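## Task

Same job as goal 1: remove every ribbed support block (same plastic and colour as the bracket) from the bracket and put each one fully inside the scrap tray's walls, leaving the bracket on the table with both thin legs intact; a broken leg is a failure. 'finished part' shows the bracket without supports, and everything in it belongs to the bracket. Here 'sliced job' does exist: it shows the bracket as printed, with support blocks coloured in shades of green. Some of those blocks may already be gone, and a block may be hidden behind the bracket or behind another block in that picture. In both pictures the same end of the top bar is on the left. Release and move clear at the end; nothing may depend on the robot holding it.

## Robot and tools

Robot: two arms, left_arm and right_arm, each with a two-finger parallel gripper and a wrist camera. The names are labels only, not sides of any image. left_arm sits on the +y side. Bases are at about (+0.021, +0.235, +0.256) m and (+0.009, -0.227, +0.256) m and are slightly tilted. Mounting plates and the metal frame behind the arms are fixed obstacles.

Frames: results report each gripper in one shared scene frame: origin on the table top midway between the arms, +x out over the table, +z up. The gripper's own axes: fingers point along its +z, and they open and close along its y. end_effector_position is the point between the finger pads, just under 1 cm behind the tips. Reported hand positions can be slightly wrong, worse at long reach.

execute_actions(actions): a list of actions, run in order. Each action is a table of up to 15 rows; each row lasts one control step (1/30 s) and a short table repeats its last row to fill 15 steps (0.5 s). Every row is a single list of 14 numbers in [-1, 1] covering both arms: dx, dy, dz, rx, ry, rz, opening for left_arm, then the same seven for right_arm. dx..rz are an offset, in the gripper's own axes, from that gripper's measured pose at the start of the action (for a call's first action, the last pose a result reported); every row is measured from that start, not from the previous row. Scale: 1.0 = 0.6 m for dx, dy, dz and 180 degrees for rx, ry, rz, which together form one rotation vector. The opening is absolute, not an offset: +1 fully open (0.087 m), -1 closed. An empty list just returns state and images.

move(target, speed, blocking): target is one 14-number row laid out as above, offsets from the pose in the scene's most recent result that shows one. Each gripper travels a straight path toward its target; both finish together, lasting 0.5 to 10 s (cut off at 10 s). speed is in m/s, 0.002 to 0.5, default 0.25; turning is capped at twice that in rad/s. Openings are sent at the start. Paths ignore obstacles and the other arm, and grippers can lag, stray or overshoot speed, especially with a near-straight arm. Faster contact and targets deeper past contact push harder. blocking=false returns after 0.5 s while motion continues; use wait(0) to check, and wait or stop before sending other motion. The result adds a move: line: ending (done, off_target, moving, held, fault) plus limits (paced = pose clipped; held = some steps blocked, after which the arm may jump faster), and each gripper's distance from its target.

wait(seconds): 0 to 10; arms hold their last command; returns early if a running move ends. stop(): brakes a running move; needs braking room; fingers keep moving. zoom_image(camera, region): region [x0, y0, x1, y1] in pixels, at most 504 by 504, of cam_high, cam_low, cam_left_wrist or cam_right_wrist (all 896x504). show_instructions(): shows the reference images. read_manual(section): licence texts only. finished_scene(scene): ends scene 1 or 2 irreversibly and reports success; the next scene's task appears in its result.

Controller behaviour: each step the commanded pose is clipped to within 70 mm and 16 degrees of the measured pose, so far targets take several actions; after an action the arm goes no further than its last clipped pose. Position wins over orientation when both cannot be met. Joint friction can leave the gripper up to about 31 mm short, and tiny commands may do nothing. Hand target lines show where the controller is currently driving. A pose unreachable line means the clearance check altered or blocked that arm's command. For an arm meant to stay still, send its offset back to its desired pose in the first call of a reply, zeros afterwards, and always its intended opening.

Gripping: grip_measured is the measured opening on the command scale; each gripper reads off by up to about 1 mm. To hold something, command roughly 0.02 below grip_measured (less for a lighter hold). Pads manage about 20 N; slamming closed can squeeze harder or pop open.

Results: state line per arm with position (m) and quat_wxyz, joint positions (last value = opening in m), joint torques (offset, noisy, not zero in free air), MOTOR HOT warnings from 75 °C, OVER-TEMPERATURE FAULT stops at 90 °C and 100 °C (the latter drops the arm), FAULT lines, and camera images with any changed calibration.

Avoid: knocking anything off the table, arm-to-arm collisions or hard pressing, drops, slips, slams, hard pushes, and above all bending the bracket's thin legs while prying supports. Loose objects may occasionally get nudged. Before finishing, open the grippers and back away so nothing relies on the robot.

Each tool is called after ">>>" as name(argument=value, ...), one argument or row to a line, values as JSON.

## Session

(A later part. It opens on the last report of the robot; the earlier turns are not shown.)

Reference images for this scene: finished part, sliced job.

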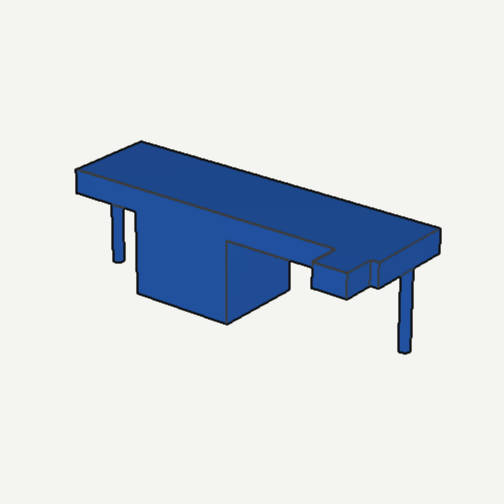

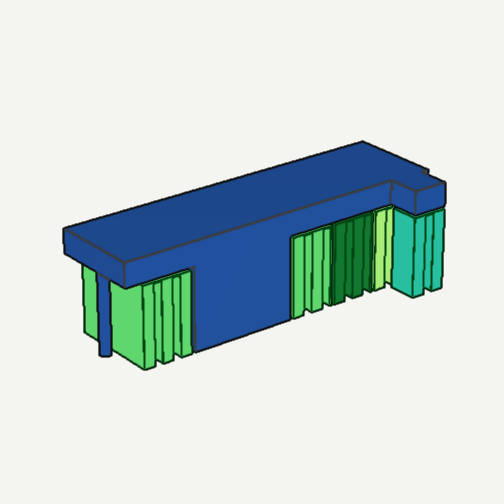

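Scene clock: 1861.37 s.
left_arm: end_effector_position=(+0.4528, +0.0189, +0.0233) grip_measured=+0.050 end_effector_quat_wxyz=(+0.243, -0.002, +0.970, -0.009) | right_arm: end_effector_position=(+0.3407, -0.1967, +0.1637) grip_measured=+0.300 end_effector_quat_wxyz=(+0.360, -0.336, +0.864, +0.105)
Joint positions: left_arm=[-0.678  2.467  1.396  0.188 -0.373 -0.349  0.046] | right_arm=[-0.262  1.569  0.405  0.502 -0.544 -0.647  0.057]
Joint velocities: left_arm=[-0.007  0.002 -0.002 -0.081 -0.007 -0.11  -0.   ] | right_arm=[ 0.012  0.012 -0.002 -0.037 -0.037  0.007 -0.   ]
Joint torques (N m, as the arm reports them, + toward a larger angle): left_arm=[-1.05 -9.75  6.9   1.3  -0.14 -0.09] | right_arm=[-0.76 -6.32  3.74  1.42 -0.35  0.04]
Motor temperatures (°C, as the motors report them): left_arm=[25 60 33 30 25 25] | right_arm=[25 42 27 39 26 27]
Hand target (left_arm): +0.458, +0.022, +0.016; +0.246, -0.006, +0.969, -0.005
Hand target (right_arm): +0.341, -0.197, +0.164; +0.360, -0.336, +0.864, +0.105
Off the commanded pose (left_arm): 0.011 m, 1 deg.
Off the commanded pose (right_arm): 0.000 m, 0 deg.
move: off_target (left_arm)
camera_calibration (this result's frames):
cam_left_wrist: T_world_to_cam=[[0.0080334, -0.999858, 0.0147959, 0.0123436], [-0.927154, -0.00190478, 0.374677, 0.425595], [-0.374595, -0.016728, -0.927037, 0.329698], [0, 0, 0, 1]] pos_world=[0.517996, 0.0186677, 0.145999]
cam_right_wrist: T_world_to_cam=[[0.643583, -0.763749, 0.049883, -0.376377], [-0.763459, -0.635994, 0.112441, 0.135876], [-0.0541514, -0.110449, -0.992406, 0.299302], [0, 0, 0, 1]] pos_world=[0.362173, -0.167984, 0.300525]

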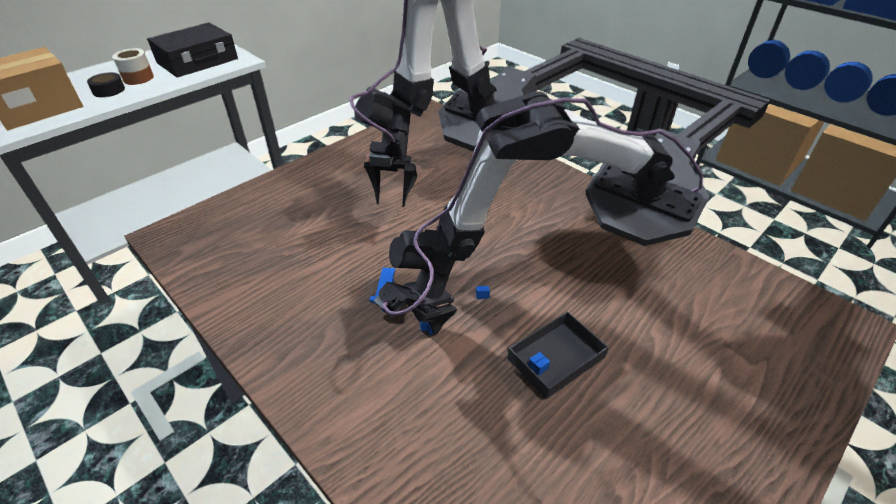

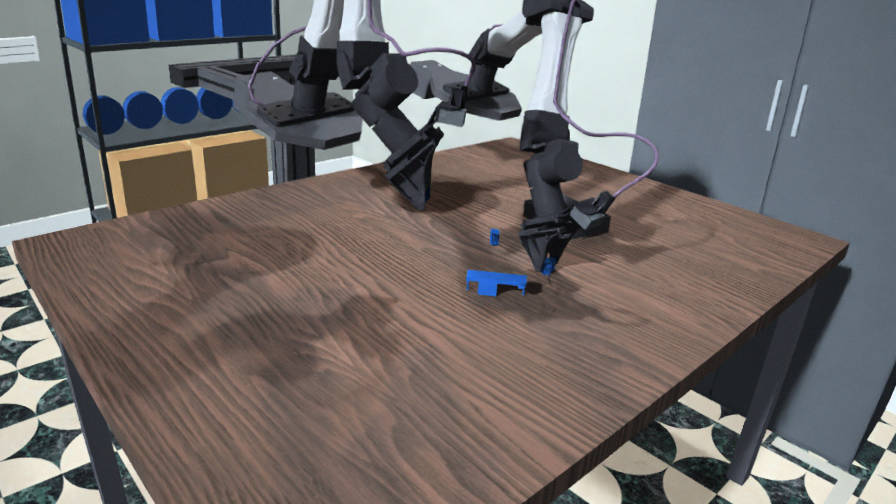

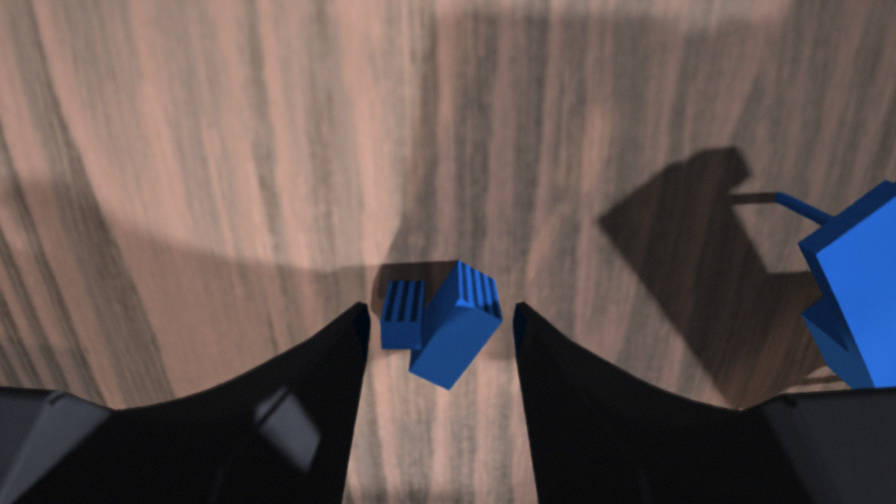

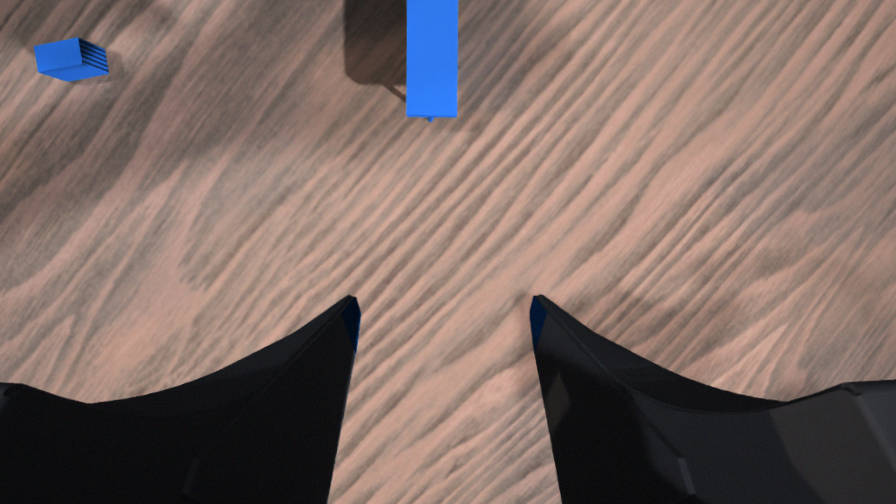

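>>> execute_actions(
  actions=[
    [[0,0,0,0,0,0,0.03,0,0,0,0,0,0,0.3],[0,0,0,0,0,0,0.01,0,0,0,0,0,0,0.3],[0,0,0,0,0,0,-0.01,0,0,0,0,0,0,0.3],[0,0,0,0,0,0,-0.03,0,0,0,0,0,0,0.3],[0,0,0,0,0,0,-0.05,0,0,0,0,0,0,0.3],[0,0,0,0,0,0,-0.07,0,0,0,0,0,0,0.3],[0,0,0,0,0,0,-0.09,0,0,0,0,0,0,0.3],[0,0,0,0,0,0,-0.11,0,0,0,0,0,0,0.3],[0,0,0,0,0,0,-0.13,0,0,0,0,0,0,0.3],[0,0,0,0,0,0,-0.15,0,0,0,0,0,0,0.3],[0,0,0,0,0,0,-0.17,0,0,0,0,0,0,0.3],[0,0,0,0,0,0,-0.185,0,0,0,0,0,0,0.3],[0,0,0,0,0,0,-0.2,0,0,0,0,0,0,0.3],[0,0,0,0,0,0,-0.21,0,0,0,0,0,0,0.3],[0,0,0,0,0,0,-0.22,0,0,0,0,0,0,0.3]],
    [[0,0,0,0,0,0,-0.23,0,0,0,0,0,0,0.3],[0,0,0,0,0,0,-0.24,0,0,0,0,0,0,0.3],[0,0,0,0,0,0,-0.25,0,0,0,0,0,0,0.3],[0,0,0,0,0,0,-0.26,0,0,0,0,0,0,0.3],[0,0,0,0,0,0,-0.27,0,0,0,0,0,0,0.3],[0,0,0,0,0,0,-0.28,0,0,0,0,0,0,0.3],[0,0,0,0,0,0,-0.29,0,0,0,0,0,0,0.3],[0,0,0,0,0,0,-0.3,0,0,0,0,0,0,0.3],[0,0,0,0,0,0,-0.31,0,0,0,0,0,0,0.3],[0,0,0,0,0,0,-0.32,0,0,0,0,0,0,0.3],[0,0,0,0,0,0,-0.33,0,0,0,0,0,0,0.3],[0,0,0,0,0,0,-0.34,0,0,0,0,0,0,0.3],[0,0,0,0,0,0,-0.35,0,0,0,0,0,0,0.3],[0,0,0,0,0,0,-0.36,0,0,0,0,0,0,0.3],[0,0,0,0,0,0,-0.37,0,0,0,0,0,0,0.3]],
    [[0,0,0,0,0,0,-0.38,0,0,0,0,0,0,0.3],[0,0,0,0,0,0,-0.39,0,0,0,0,0,0,0.3],[0,0,0,0,0,0,-0.4,0,0,0,0,0,0,0.3],[0,0,0,0,0,0,-0.41,0,0,0,0,0,0,0.3],[0,0,0,0,0,0,-0.42,0,0,0,0,0,0,0.3],[0,0,0,0,0,0,-0.43,0,0,0,0,0,0,0.3],[0,0,0,0,0,0,-0.44,0,0,0,0,0,0,0.3],[0,0,0,0,0,0,-0.447,0,0,0,0,0,0,0.3],[0,0,0,0,0,0,-0.454,0,0,0,0,0,0,0.3],[0,0,0,0,0,0,-0.46,0,0,0,0,0,0,0.3],[0,0,0,0,0,0,-0.466,0,0,0,0,0,0,0.3],[0,0,0,0,0,0,-0.472,0,0,0,0,0,0,0.3],[0,0,0,0,0,0,-0.478,0,0,0,0,0,0,0.3],[0,0,0,0,0,0,-0.484,0,0,0,0,0,0,0.3],[0,0,0,0,0,0,-0.49,0,0,0,0,0,0,0.3]],
  ],
)

Scene clock: 1880.43 s.
left_arm: end_effector_position=(+0.4531, +0.0188, +0.0235) grip_measured=-0.451 end_effector_quat_wxyz=(+0.243, -0.002, +0.970, -0.010) | right_arm: end_effector_position=(+0.3407, -0.1967, +0.1637) grip_measured=+0.300 end_effector_quat_wxyz=(+0.360, -0.336, +0.864, +0.105)
Joint positions: left_arm=[-0.678  2.467  1.396  0.189 -0.373 -0.349  0.024] | right_arm=[-0.262  1.569  0.405  0.502 -0.544 -0.647  0.057]
Joint velocities: left_arm=[ 0.002 -0.007 -0.007 -0.081  0.007 -0.007 -0.001] | right_arm=[ 0.002  0.002  0.002  0.007 -0.066  0.022 -0.001]
Joint torques (N m, as the arm reports them, + toward a larger angle): left_arm=[ -2.31 -11.82   4.41   1.23  -0.09  -0.17] | right_arm=[-0.74 -6.33  3.84  1.43 -0.36  0.06]
Motor temperatures (°C, as the motors report them): left_arm=[25 61 34 31 25 25] | right_arm=[25 42 27 39 26 27]
Hand target (left_arm): +0.453, +0.019, +0.023; +0.243, -0.002, +0.970, -0.010
Hand target (right_arm): +0.341, -0.197, +0.164; +0.360, -0.336, +0.864, +0.105
Off the commanded pose (left_arm): 0.000 m, 0 deg.
Off the commanded pose (right_arm): 0.000 m, 0 deg.
camera_calibration (this result's frames):
cam_left_wrist: T_world_to_cam=[[0.00796441, -0.999851, 0.0153175, 0.0122292], [-0.927654, -0.00166833, 0.373438, 0.426106], [-0.373357, -0.0171835, -0.927529, 0.329383], [0, 0, 0, 1]] pos_world=[0.518158, 0.0185982, 0.1462]
cam_right_wrist: T_world_to_cam=[[0.643583, -0.763749, 0.049883, -0.376377], [-0.763459, -0.635994, 0.112441, 0.135876], [-0.0541514, -0.110449, -0.992406, 0.299302], [0, 0, 0, 1]] pos_world=[0.362173, -0.167984, 0.300525]

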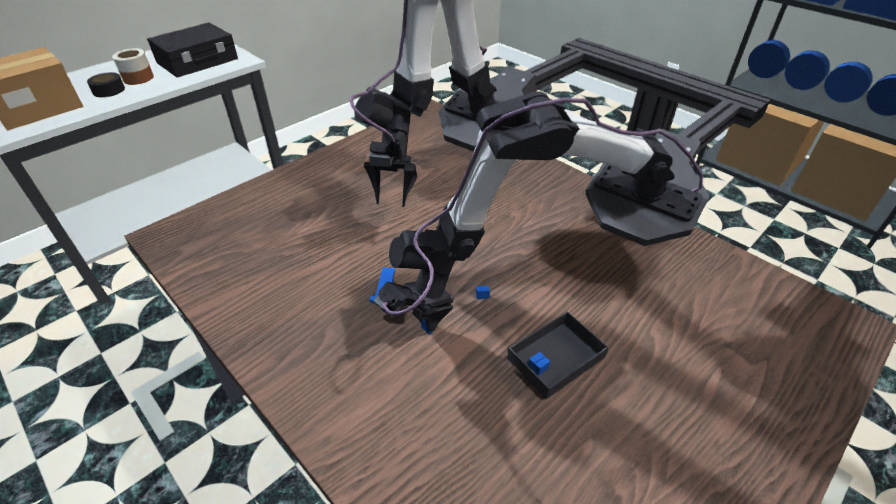

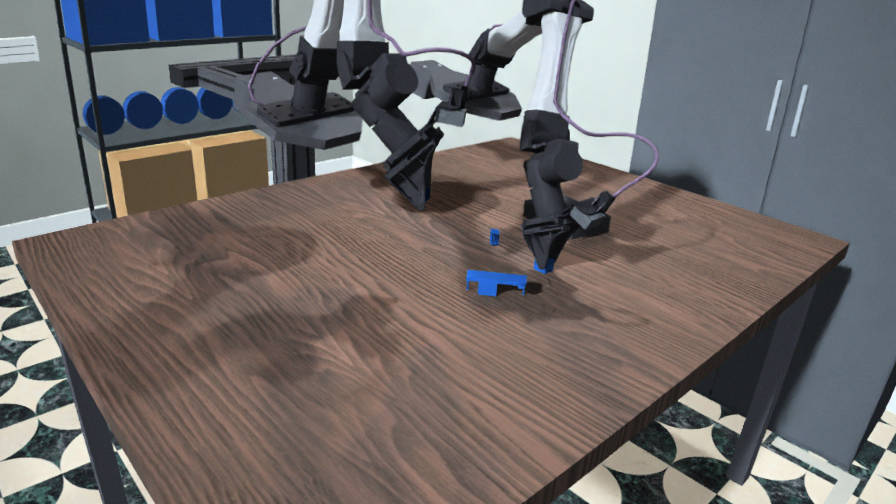

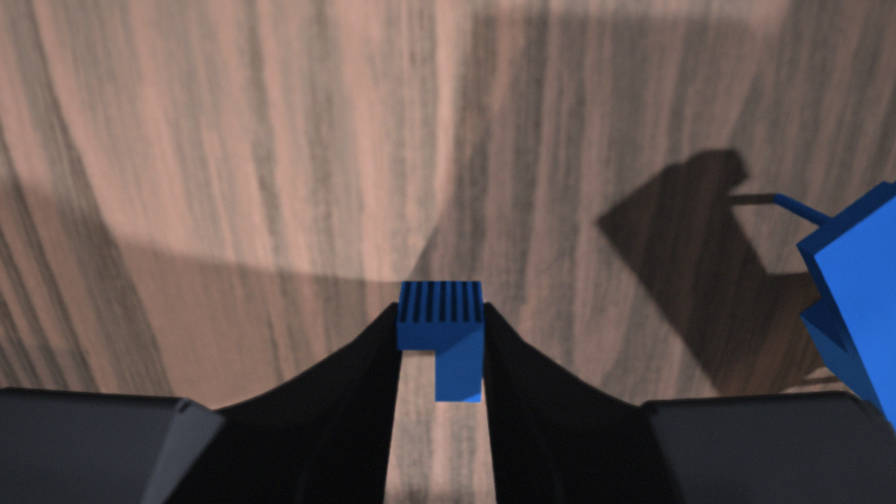

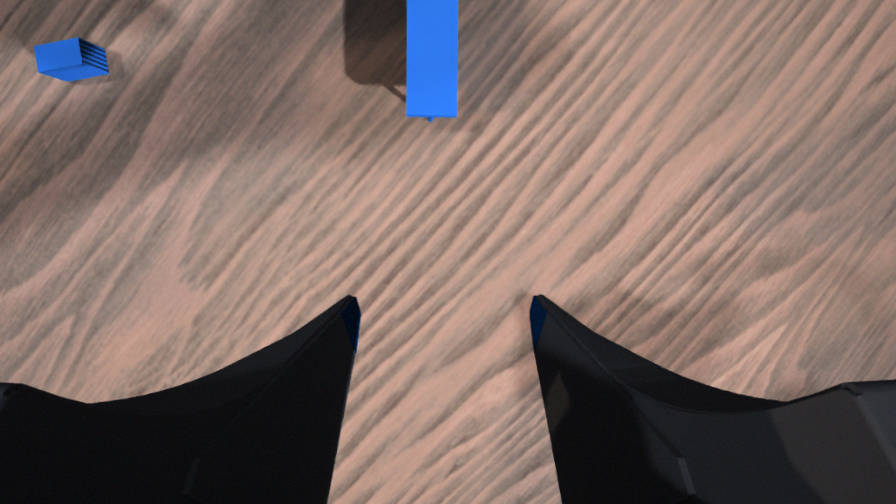

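>>> move(
  target=[-0.0217, -0.0017, -0.0829, 0, 0, 0, -0.49, 0, 0, 0, 0, 0, 0, 0.3],
  speed=0.1,
)

Scene clock: 1894.63 s.
left_arm: end_effector_position=(+0.4573, +0.0141, +0.0780) grip_measured=-0.451 end_effector_quat_wxyz=(+0.261, -0.009, +0.965, -0.020) | right_arm: end_effector_position=(+0.3407, -0.1967, +0.1637) grip_measured=+0.300 end_effector_quat_wxyz=(+0.360, -0.336, +0.864, +0.105)
Joint positions: left_arm=[-0.706  2.3    1.318  0.136 -0.388 -0.371  0.024] | right_arm=[-0.262  1.569  0.405  0.502 -0.544 -0.647  0.057]
Joint velocities: left_arm=[-0.017  0.007  0.007 -0.007 -0.095  0.037 -0.   ] | right_arm=[ 0.012 -0.007  0.002 -0.022 -0.022  0.022  0.001]
Joint torques (N m, as the arm reports them, + toward a larger angle): left_arm=[ -2.98 -12.02   2.84   1.01  -0.11  -0.23] | right_arm=[-0.79 -6.33  3.85  1.45 -0.39  0.03]
Motor temperatures (°C, as the motors report them): left_arm=[25 63 33 31 25 25] | right_arm=[25 41 27 38 26 27]
Hand target (left_arm): +0.442, +0.018, +0.074; +0.243, -0.002, +0.970, -0.010
Hand target (right_arm): +0.341, -0.197, +0.164; +0.360, -0.336, +0.864, +0.105
Off the commanded pose (left_arm): 0.017 m, 3 deg.
Off the commanded pose (right_arm): 0.000 m, 0 deg.
move: off_target (left_arm)
camera_calibration (this result's frames):
cam_left_wrist: T_world_to_cam=[[0.0141048, -0.999146, 0.0388446, 0.00205832], [-0.941021, -0.000129981, 0.338349, 0.418457], [-0.338055, -0.0413259, -0.940219, 0.366599], [0, 0, 0, 1]] pos_world=[0.517678, 0.017261, 0.203019]
cam_right_wrist: T_world_to_cam=[[0.643583, -0.763749, 0.049883, -0.376377], [-0.763459, -0.635994, 0.112441, 0.135876], [-0.0541514, -0.110449, -0.992406, 0.299302], [0, 0, 0, 1]] pos_world=[0.362173, -0.167984, 0.300525]

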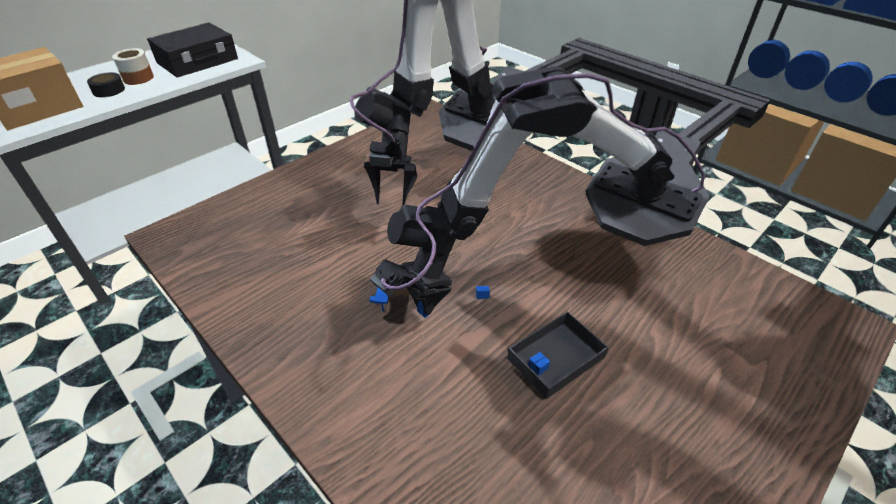

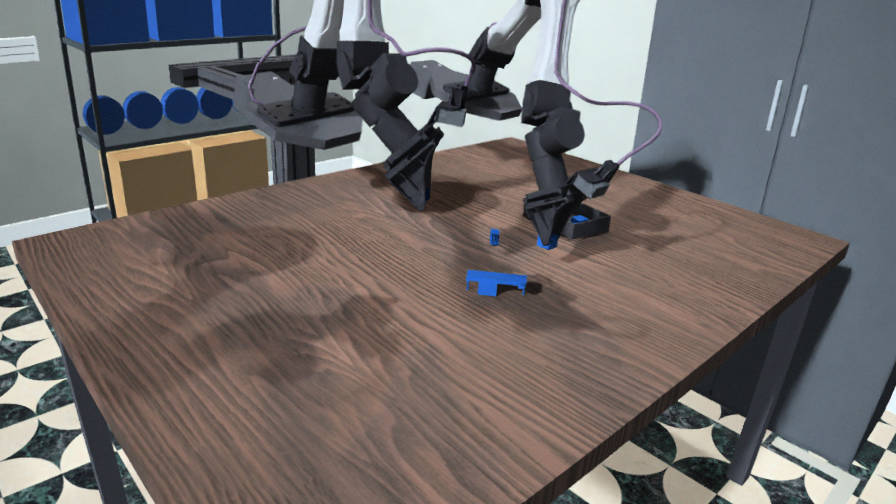

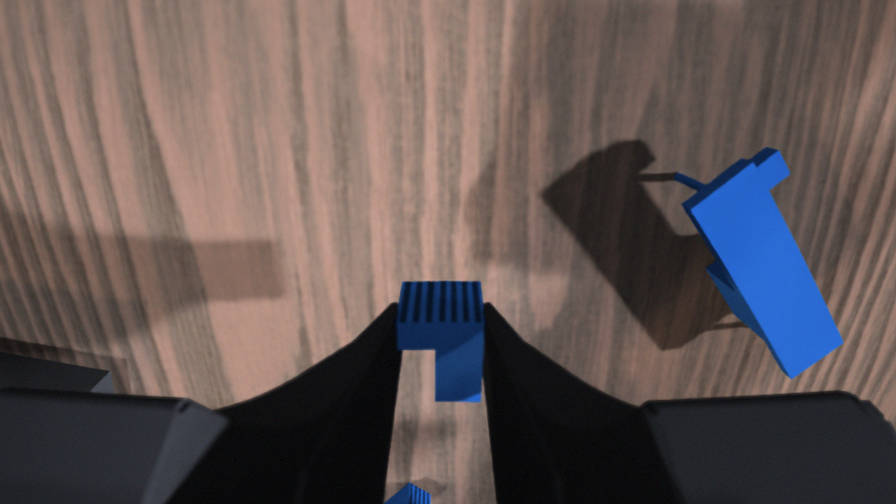

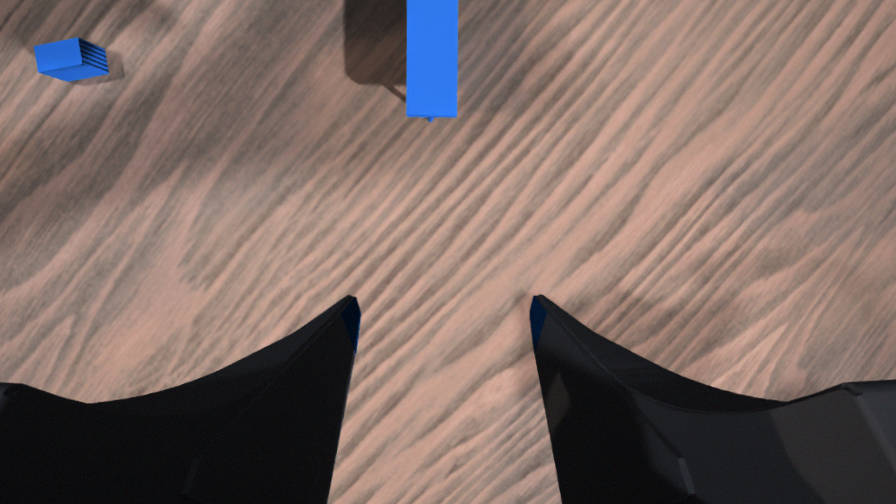

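>>> move(
  target=[0.1831, 0.4122, -0.1411, 0.014, 0.013, 0.0533, -0.49, 0, 0, 0, 0, 0, 0, 0.3],
  speed=0.22,
)

Scene clock: 1904.33 s.
left_arm: end_effector_position=(+0.3271, +0.2654, +0.0851) grip_measured=-0.451 end_effector_quat_wxyz=(+0.240, +0.081, +0.967, -0.013) | right_arm: end_effector_position=(+0.3407, -0.1967, +0.1637) grip_measured=+0.300 end_effector_quat_wxyz=(+0.360, -0.336, +0.864, +0.105)
Joint positions: left_arm=[-0.05   1.896  0.481  0.595  0.098  0.285  0.024] | right_arm=[-0.262  1.569  0.405  0.502 -0.544 -0.647  0.057]
Joint velocities: left_arm=[ 0.012 -0.002 -0.002 -0.081 -0.022  0.066 -0.001] | right_arm=[-0.002 -0.017 -0.002  0.037 -0.081 -0.007  0.   ]
Joint torques (N m, as the arm reports them, + toward a larger angle): left_arm=[ 1.35 -7.95  0.03  1.33  0.22 -0.13] | right_arm=[-0.74 -6.41  3.77  1.43 -0.36  0.05]
Motor temperatures (°C, as the motors report them): left_arm=[26 64 32 31 25 25] | right_arm=[25 41 27 38 26 27]
Hand target (left_arm): +0.323, +0.267, +0.087; +0.242, +0.081, +0.967, -0.013
Hand target (right_arm): +0.341, -0.197, +0.164; +0.360, -0.336, +0.864, +0.105
Off the commanded pose (left_arm): 0.010 m, 1 deg.
Off the commanded pose (right_arm): 0.000 m, 0 deg.
move: done
camera_calibration (this result's frames):
cam_left_wrist: T_world_to_cam=[[-0.155835, -0.987616, -0.0181857, 0.312041], [-0.915051, 0.137403, 0.379212, 0.245069], [-0.372017, 0.0757356, -0.925131, 0.318389], [0, 0, 0, 1]] pos_world=[0.391323, 0.25039, 0.207293]
cam_right_wrist: T_world_to_cam=[[0.643583, -0.763749, 0.049883, -0.376377], [-0.763459, -0.635994, 0.112441, 0.135876], [-0.0541514, -0.110449, -0.992406, 0.299302], [0, 0, 0, 1]] pos_world=[0.362173, -0.167984, 0.300525]

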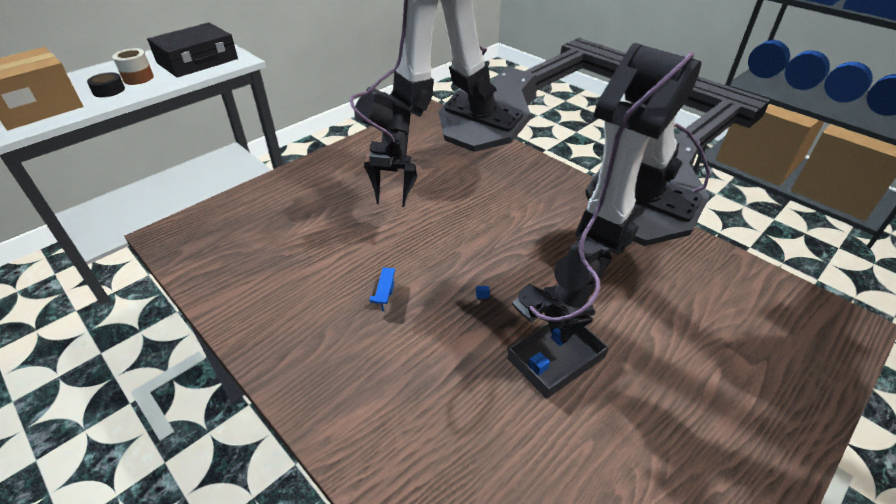

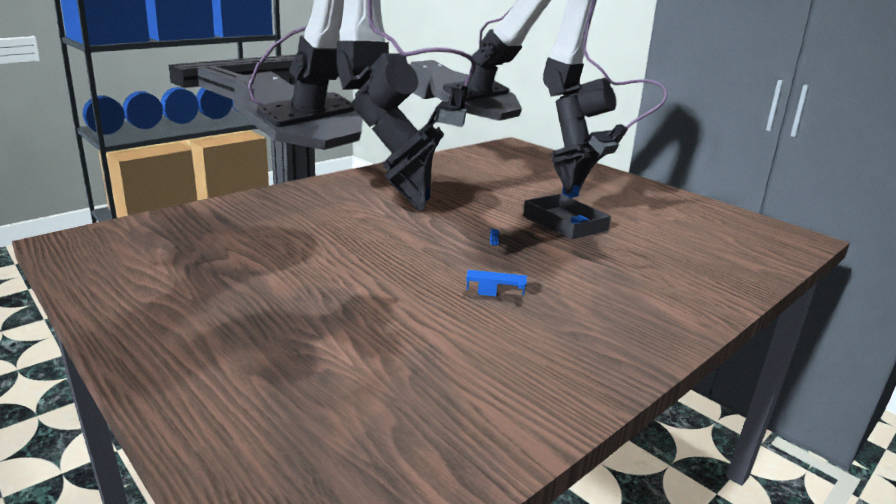

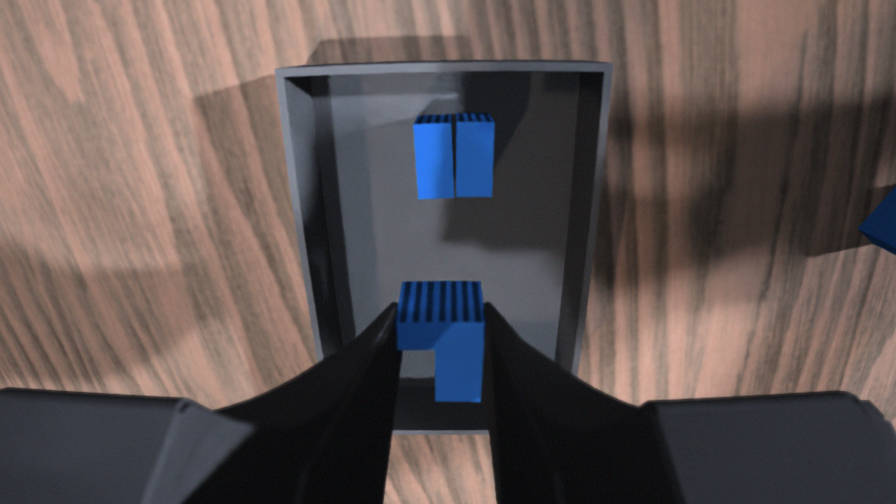

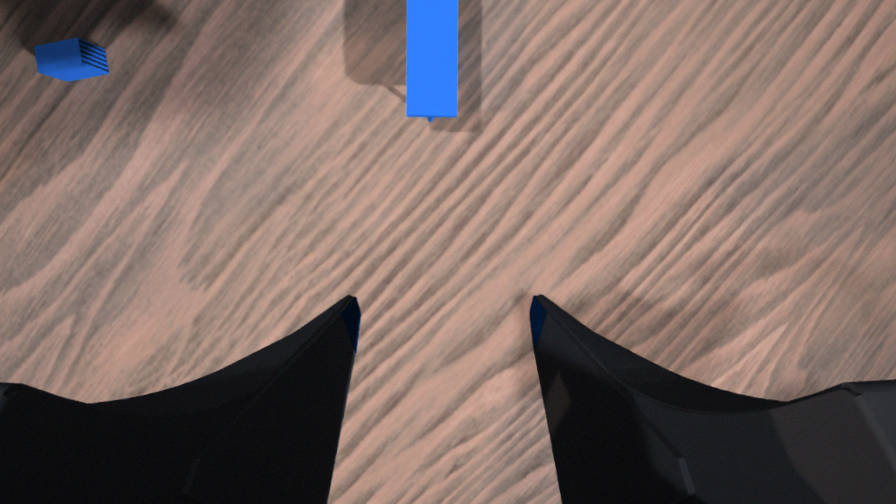

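>>> move(
  target=[0.0466, -0.0075, 0.0977, 0, 0, 0, -0.49, 0, 0, 0, 0, 0, 0, 0.3],
  speed=0.06,
)

Scene clock: 1913.37 s.
left_arm: end_effector_position=(+0.3241, +0.2627, +0.0247) grip_measured=-0.451 end_effector_quat_wxyz=(+0.238, +0.081, +0.968, -0.014) | right_arm: end_effector_position=(+0.3407, -0.1967, +0.1637) grip_measured=+0.300 end_effector_quat_wxyz=(+0.360, -0.336, +0.864, +0.105)
Joint positions: left_arm=[-0.05   2.229  0.555  0.851  0.1    0.285  0.024] | right_arm=[-0.262  1.569  0.405  0.502 -0.544 -0.647  0.057]
Joint velocities: left_arm=[ 0.017  0.012  0.007 -0.095  0.007 -0.095  0.002] | right_arm=[-0.017 -0.012  0.017  0.022  0.051 -0.007 -0.   ]
Joint torques (N m, as the arm reports them, + toward a larger angle): left_arm=[-0.58 -5.6   2.01  1.32  0.08 -0.2 ] | right_arm=[-0.77 -6.36  3.75  1.46 -0.38  0.03]
Motor temperatures (°C, as the motors report them): left_arm=[25 62 32 31 25 25] | right_arm=[25 41 27 38 26 27]
Hand target (left_arm): +0.328, +0.261, +0.019; +0.240, +0.081, +0.967, -0.013
Hand target (right_arm): +0.341, -0.197, +0.164; +0.360, -0.336, +0.864, +0.105
Off the commanded pose (left_arm): 0.007 m, 0 deg.
Off the commanded pose (right_arm): 0.000 m, 0 deg.
move: done
camera_calibration (this result's frames):
cam_left_wrist: T_world_to_cam=[[-0.156488, -0.987558, -0.0155111, 0.308013], [-0.913903, 0.138826, 0.381456, 0.264765], [-0.374556, 0.0738691, -0.924257, 0.262952], [0, 0, 0, 1]] pos_world=[0.38866, 0.248001, 0.146817]
cam_right_wrist: T_world_to_cam=[[0.643583, -0.763749, 0.049883, -0.376377], [-0.763459, -0.635994, 0.112441, 0.135876], [-0.0541514, -0.110449, -0.992406, 0.299302], [0, 0, 0, 1]] pos_world=[0.362173, -0.167984, 0.300525]

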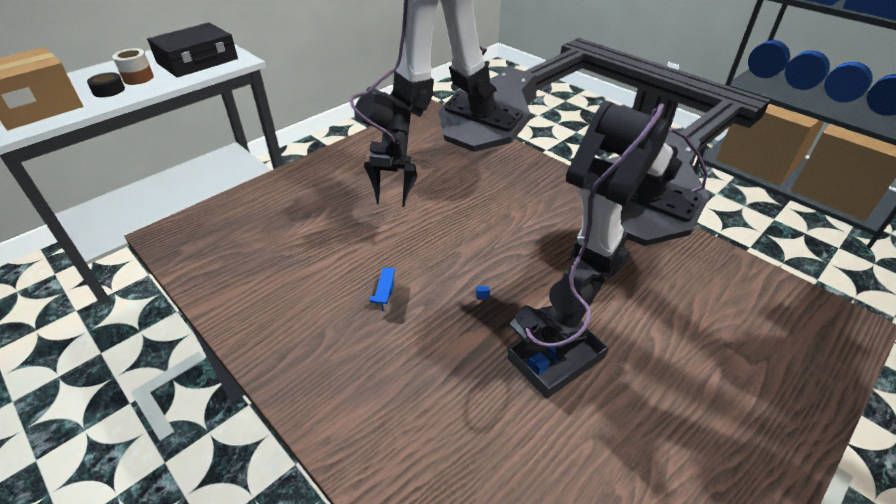

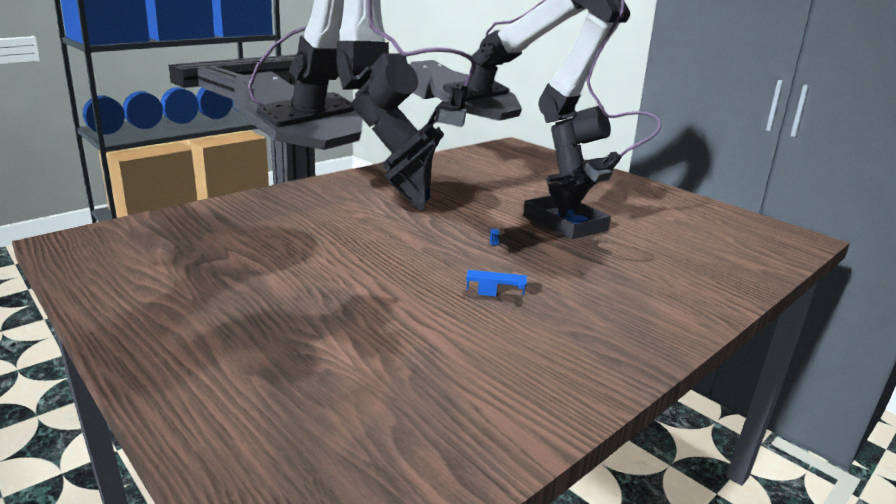

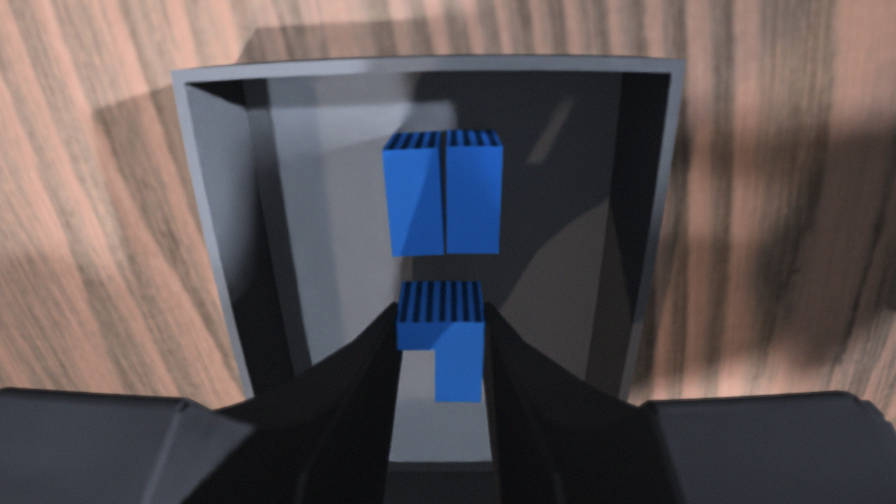

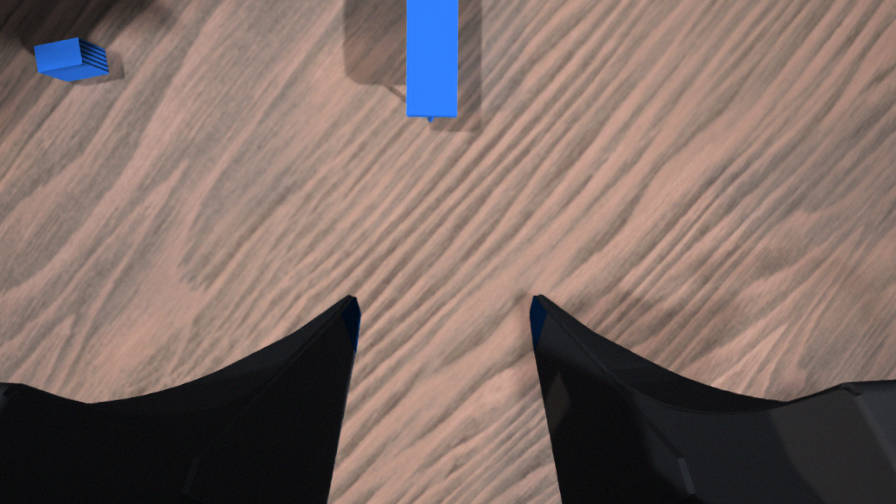

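>>> execute_actions(
  actions=[
    [[0,0,0,0,0,0,-0.475,0,0,0,0,0,0,0.3],[0,0,0,0,0,0,-0.462,0,0,0,0,0,0,0.3],[0,0,0,0,0,0,-0.452,0,0,0,0,0,0,0.3],[0,0,0,0,0,0,-0.445,0,0,0,0,0,0,0.3],[0,0,0,0,0,0,-0.438,0,0,0,0,0,0,0.3],[0,0,0,0,0,0,-0.43,0,0,0,0,0,0,0.3],[0,0,0,0,0,0,-0.42,0,0,0,0,0,0,0.3],[0,0,0,0,0,0,-0.405,0,0,0,0,0,0,0.3],[0,0,0,0,0,0,-0.385,0,0,0,0,0,0,0.3],[0,0,0,0,0,0,-0.36,0,0,0,0,0,0,0.3],[0,0,0,0,0,0,-0.335,0,0,0,0,0,0,0.3],[0,0,0,0,0,0,-0.31,0,0,0,0,0,0,0.3],[0,0,0,0,0,0,-0.285,0,0,0,0,0,0,0.3],[0,0,0,0,0,0,-0.265,0,0,0,0,0,0,0.3],[0,0,0,0,0,0,-0.25,0,0,0,0,0,0,0.3]],
    [[0,0,-0.0013,0,0,0,-0.25,0,0,0,0,0,0,0.3],[0,0,-0.0049,0,0,0,-0.25,0,0,0,0,0,0,0.3],[0,0,-0.0104,0,0,0,-0.25,0,0,0,0,0,0,0.3],[0,0,-0.0175,0,0,0,-0.25,0,0,0,0,0,0,0.3],[0,0,-0.0259,0,0,0,-0.25,0,0,0,0,0,0,0.3],[0,0,-0.0352,0,0,0,-0.25,0,0,0,0,0,0,0.3],[0,0,-0.045,0,0,0,-0.25,0,0,0,0,0,0,0.3],[0,0,-0.055,0,0,0,-0.25,0,0,0,0,0,0,0.3],[0,0,-0.0648,0,0,0,-0.25,0,0,0,0,0,0,0.3],[0,0,-0.0741,0,0,0,-0.25,0,0,0,0,0,0,0.3],[0,0,-0.0825,0,0,0,-0.25,0,0,0,0,0,0,0.3],[0,0,-0.0896,0,0,0,-0.25,0,0,0,0,0,0,0.3],[0,0,-0.0951,0,0,0,-0.25,0,0,0,0,0,0,0.3],[0,0,-0.0987,0,0,0,-0.25,0,0,0,0,0,0,0.3],[0,0,-0.1,0,0,0,-0.25,0,0,0,0,0,0,0.3]],
  ],
)

>>> execute_actions(
  actions=[],
)

Scene clock: 1925.10 s.
left_arm: end_effector_position=(+0.3193, +0.2674, +0.0768) grip_measured=-0.250 end_effector_quat_wxyz=(+0.269, +0.081, +0.960, -0.006) | right_arm: end_effector_position=(+0.3407, -0.1967, +0.1637) grip_measured=+0.300 end_effector_quat_wxyz=(+0.360, -0.336, +0.864, +0.105)
Joint positions: left_arm=[-0.037  1.971  0.405  0.807  0.107  0.293  0.033] | right_arm=[-0.262  1.569  0.405  0.502 -0.544 -0.647  0.057]
Joint velocities: left_arm=[ 0.042 -0.491 -0.198 -0.256  0.037  0.051  0.   ] | right_arm=[ 0.002 -0.012  0.002 -0.022  0.051  0.007 -0.002]
Joint torques (N m, as the arm reports them, + toward a larger angle): left_arm=[ 1.29 -6.98 -0.74  1.07  0.24 -0.16] | right_arm=[-0.8  -6.43  3.83  1.43 -0.38  0.05]
Motor temperatures (°C, as the motors report them): left_arm=[25 59 31 31 25 25] | right_arm=[25 41 27 38 26 27]
Hand target (left_arm): +0.298, +0.267, +0.077; +0.241, +0.081, +0.967, -0.014
Hand target (right_arm): +0.341, -0.197, +0.164; +0.360, -0.336, +0.864, +0.105
Off the commanded pose (left_arm): 0.023 m, 4 deg.
Off the commanded pose (right_arm): 0.000 m, 0 deg.
camera_calibration (this result's frames):
cam_left_wrist: T_world_to_cam=[[-0.150467, -0.987966, -0.0358188, 0.312397], [-0.937184, 0.131012, 0.323298, 0.25389], [-0.314714, 0.0822145, -0.945619, 0.28927], [0, 0, 0, 1]] pos_world=[0.375984, 0.251592, 0.202647]
cam_right_wrist: T_world_to_cam=[[0.643583, -0.763749, 0.049883, -0.376377], [-0.763459, -0.635994, 0.112441, 0.135876], [-0.0541514, -0.110449, -0.992406, 0.299302], [0, 0, 0, 1]] pos_world=[0.362173, -0.167984, 0.300525]

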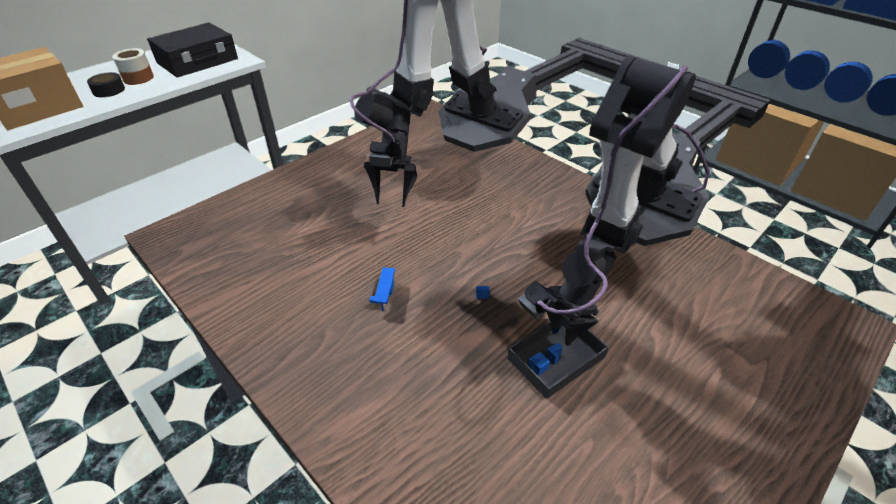

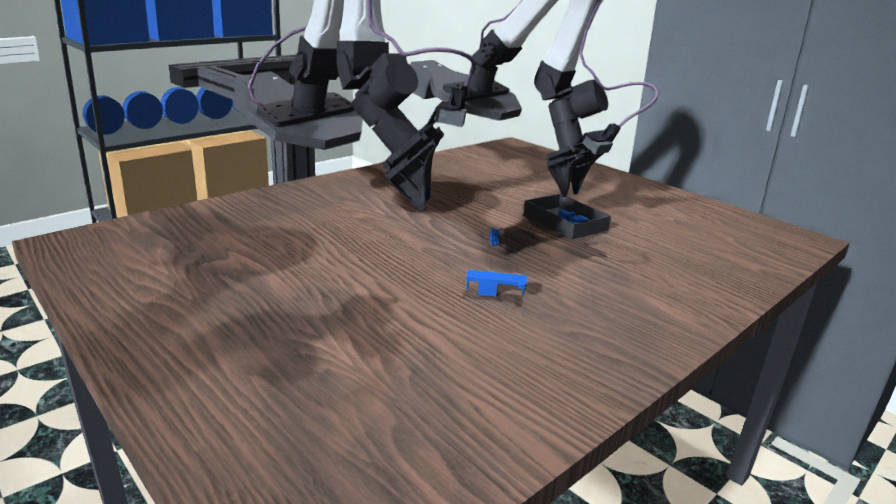

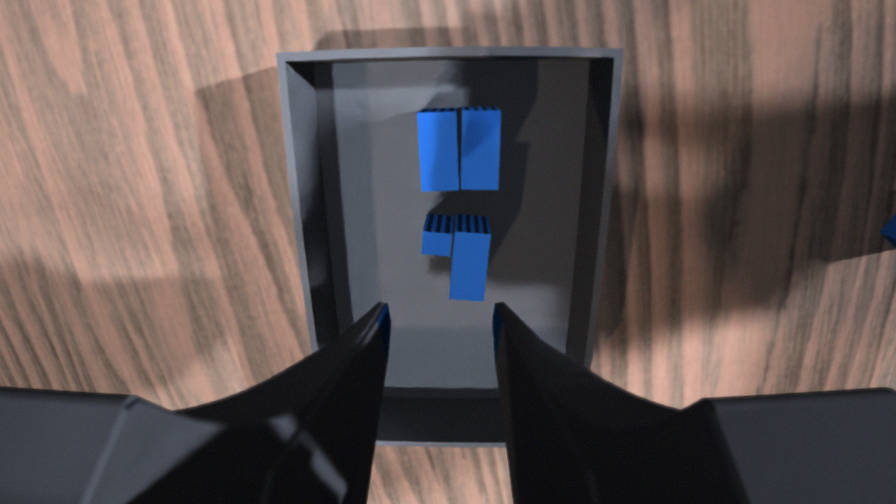

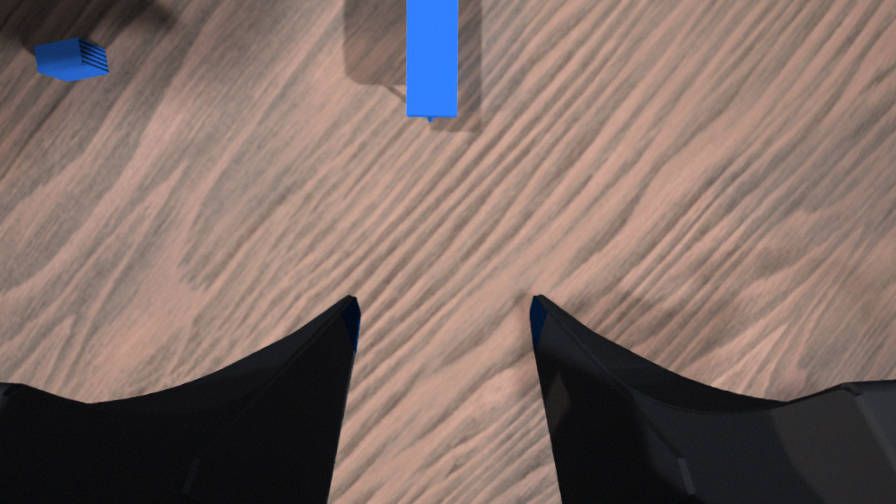

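Scene clock: 1925.10 s.
left_arm: end_effector_position=(+0.3193, +0.2674, +0.0768) grip_measured=-0.250 end_effector_quat_wxyz=(+0.269, +0.081, +0.960, -0.006) | right_arm: end_effector_position=(+0.3407, -0.1967, +0.1637) grip_measured=+0.300 end_effector_quat_wxyz=(+0.360, -0.336, +0.864, +0.105)
Joint positions: left_arm=[-0.037  1.971  0.405  0.807  0.107  0.293  0.033] | right_arm=[-0.262  1.569  0.405  0.502 -0.544 -0.647  0.057]
Joint velocities: left_arm=[ 0.042 -0.491 -0.198 -0.256  0.037  0.051  0.   ] | right_arm=[ 0.002 -0.012  0.002 -0.022  0.051  0.007 -0.002]
Joint torques (N m, as the arm reports them, + toward a larger angle): left_arm=[ 1.29 -6.98 -0.74  1.07  0.24 -0.16] | right_arm=[-0.8  -6.43  3.83  1.43 -0.38  0.05]
Motor temperatures (°C, as the motors report them): left_arm=[25 59 31 31 25 25] | right_arm=[25 41 27 38 26 27]
Hand target (left_arm): +0.298, +0.267, +0.077; +0.241, +0.081, +0.967, -0.014
Hand target (right_arm): +0.341, -0.197, +0.164; +0.360, -0.336, +0.864, +0.105
Off the commanded pose (left_arm): 0.023 m, 4 deg.
Off the commanded pose (right_arm): 0.000 m, 0 deg.
camera_calibration (this result's frames):
cam_left_wrist: T_world_to_cam=[[-0.150467, -0.987966, -0.0358188, 0.312397], [-0.937184, 0.131012, 0.323298, 0.25389], [-0.314714, 0.0822145, -0.945619, 0.28927], [0, 0, 0, 1]] pos_world=[0.375984, 0.251592, 0.202647]
cam_right_wrist: T_world_to_cam=[[0.643583, -0.763749, 0.049883, -0.376377], [-0.763459, -0.635994, 0.112441, 0.135876], [-0.0541514, -0.110449, -0.992406, 0.299302], [0, 0, 0, 1]] pos_world=[0.362173, -0.167984, 0.300525]

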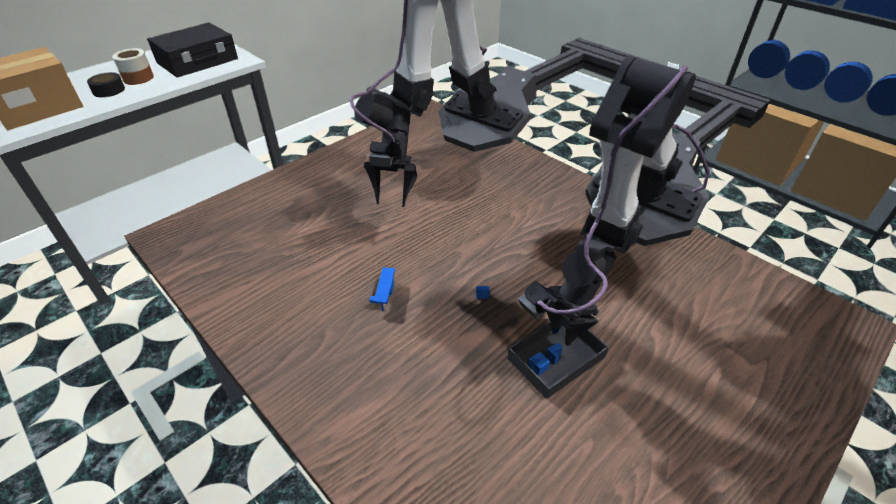

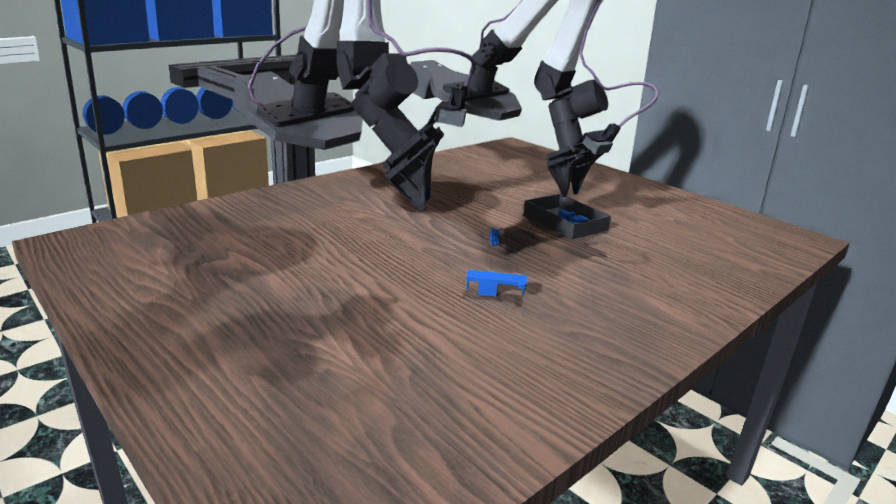

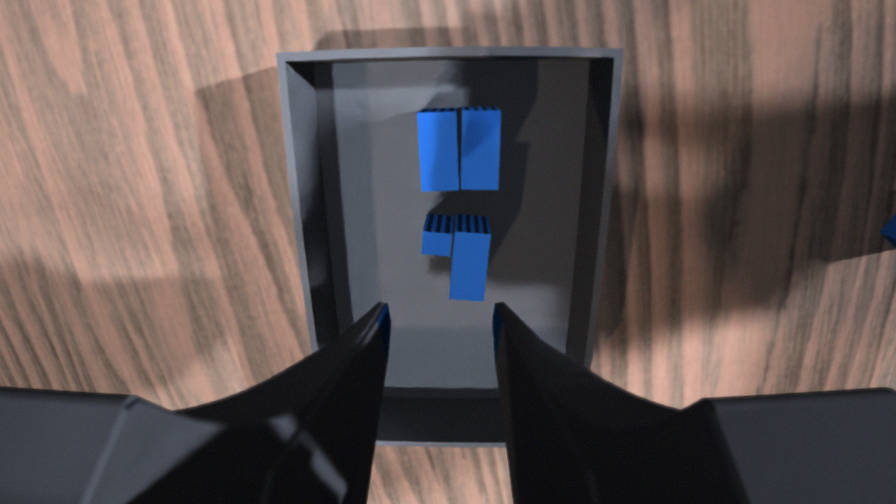

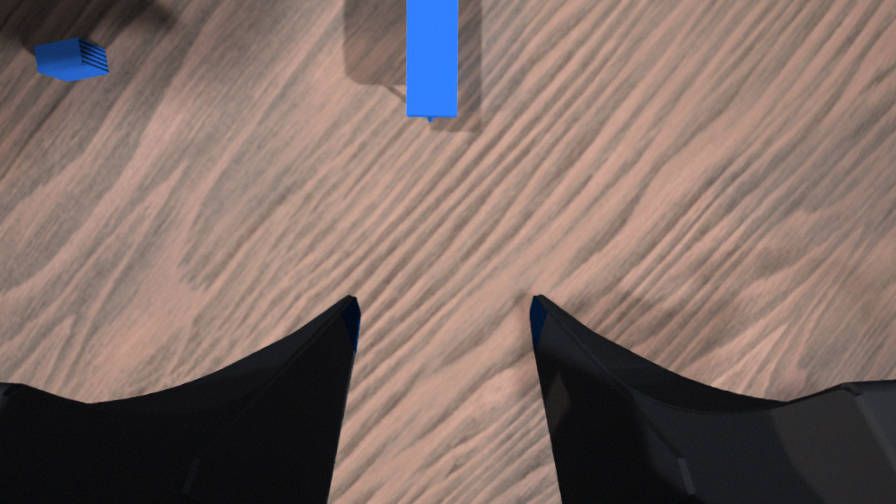

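>>> zoom_image(
  camera="cam_right_wrist",
  region=[0, 10, 160, 110],
)

Region (0, 10, 160, 110) of cam_right_wrist's 896x504 image, scaled by 3.150, with more detail than that image has; it fills the top 315 rows of this view, and the rest is white.

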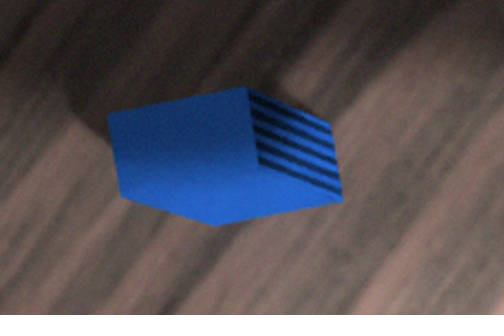

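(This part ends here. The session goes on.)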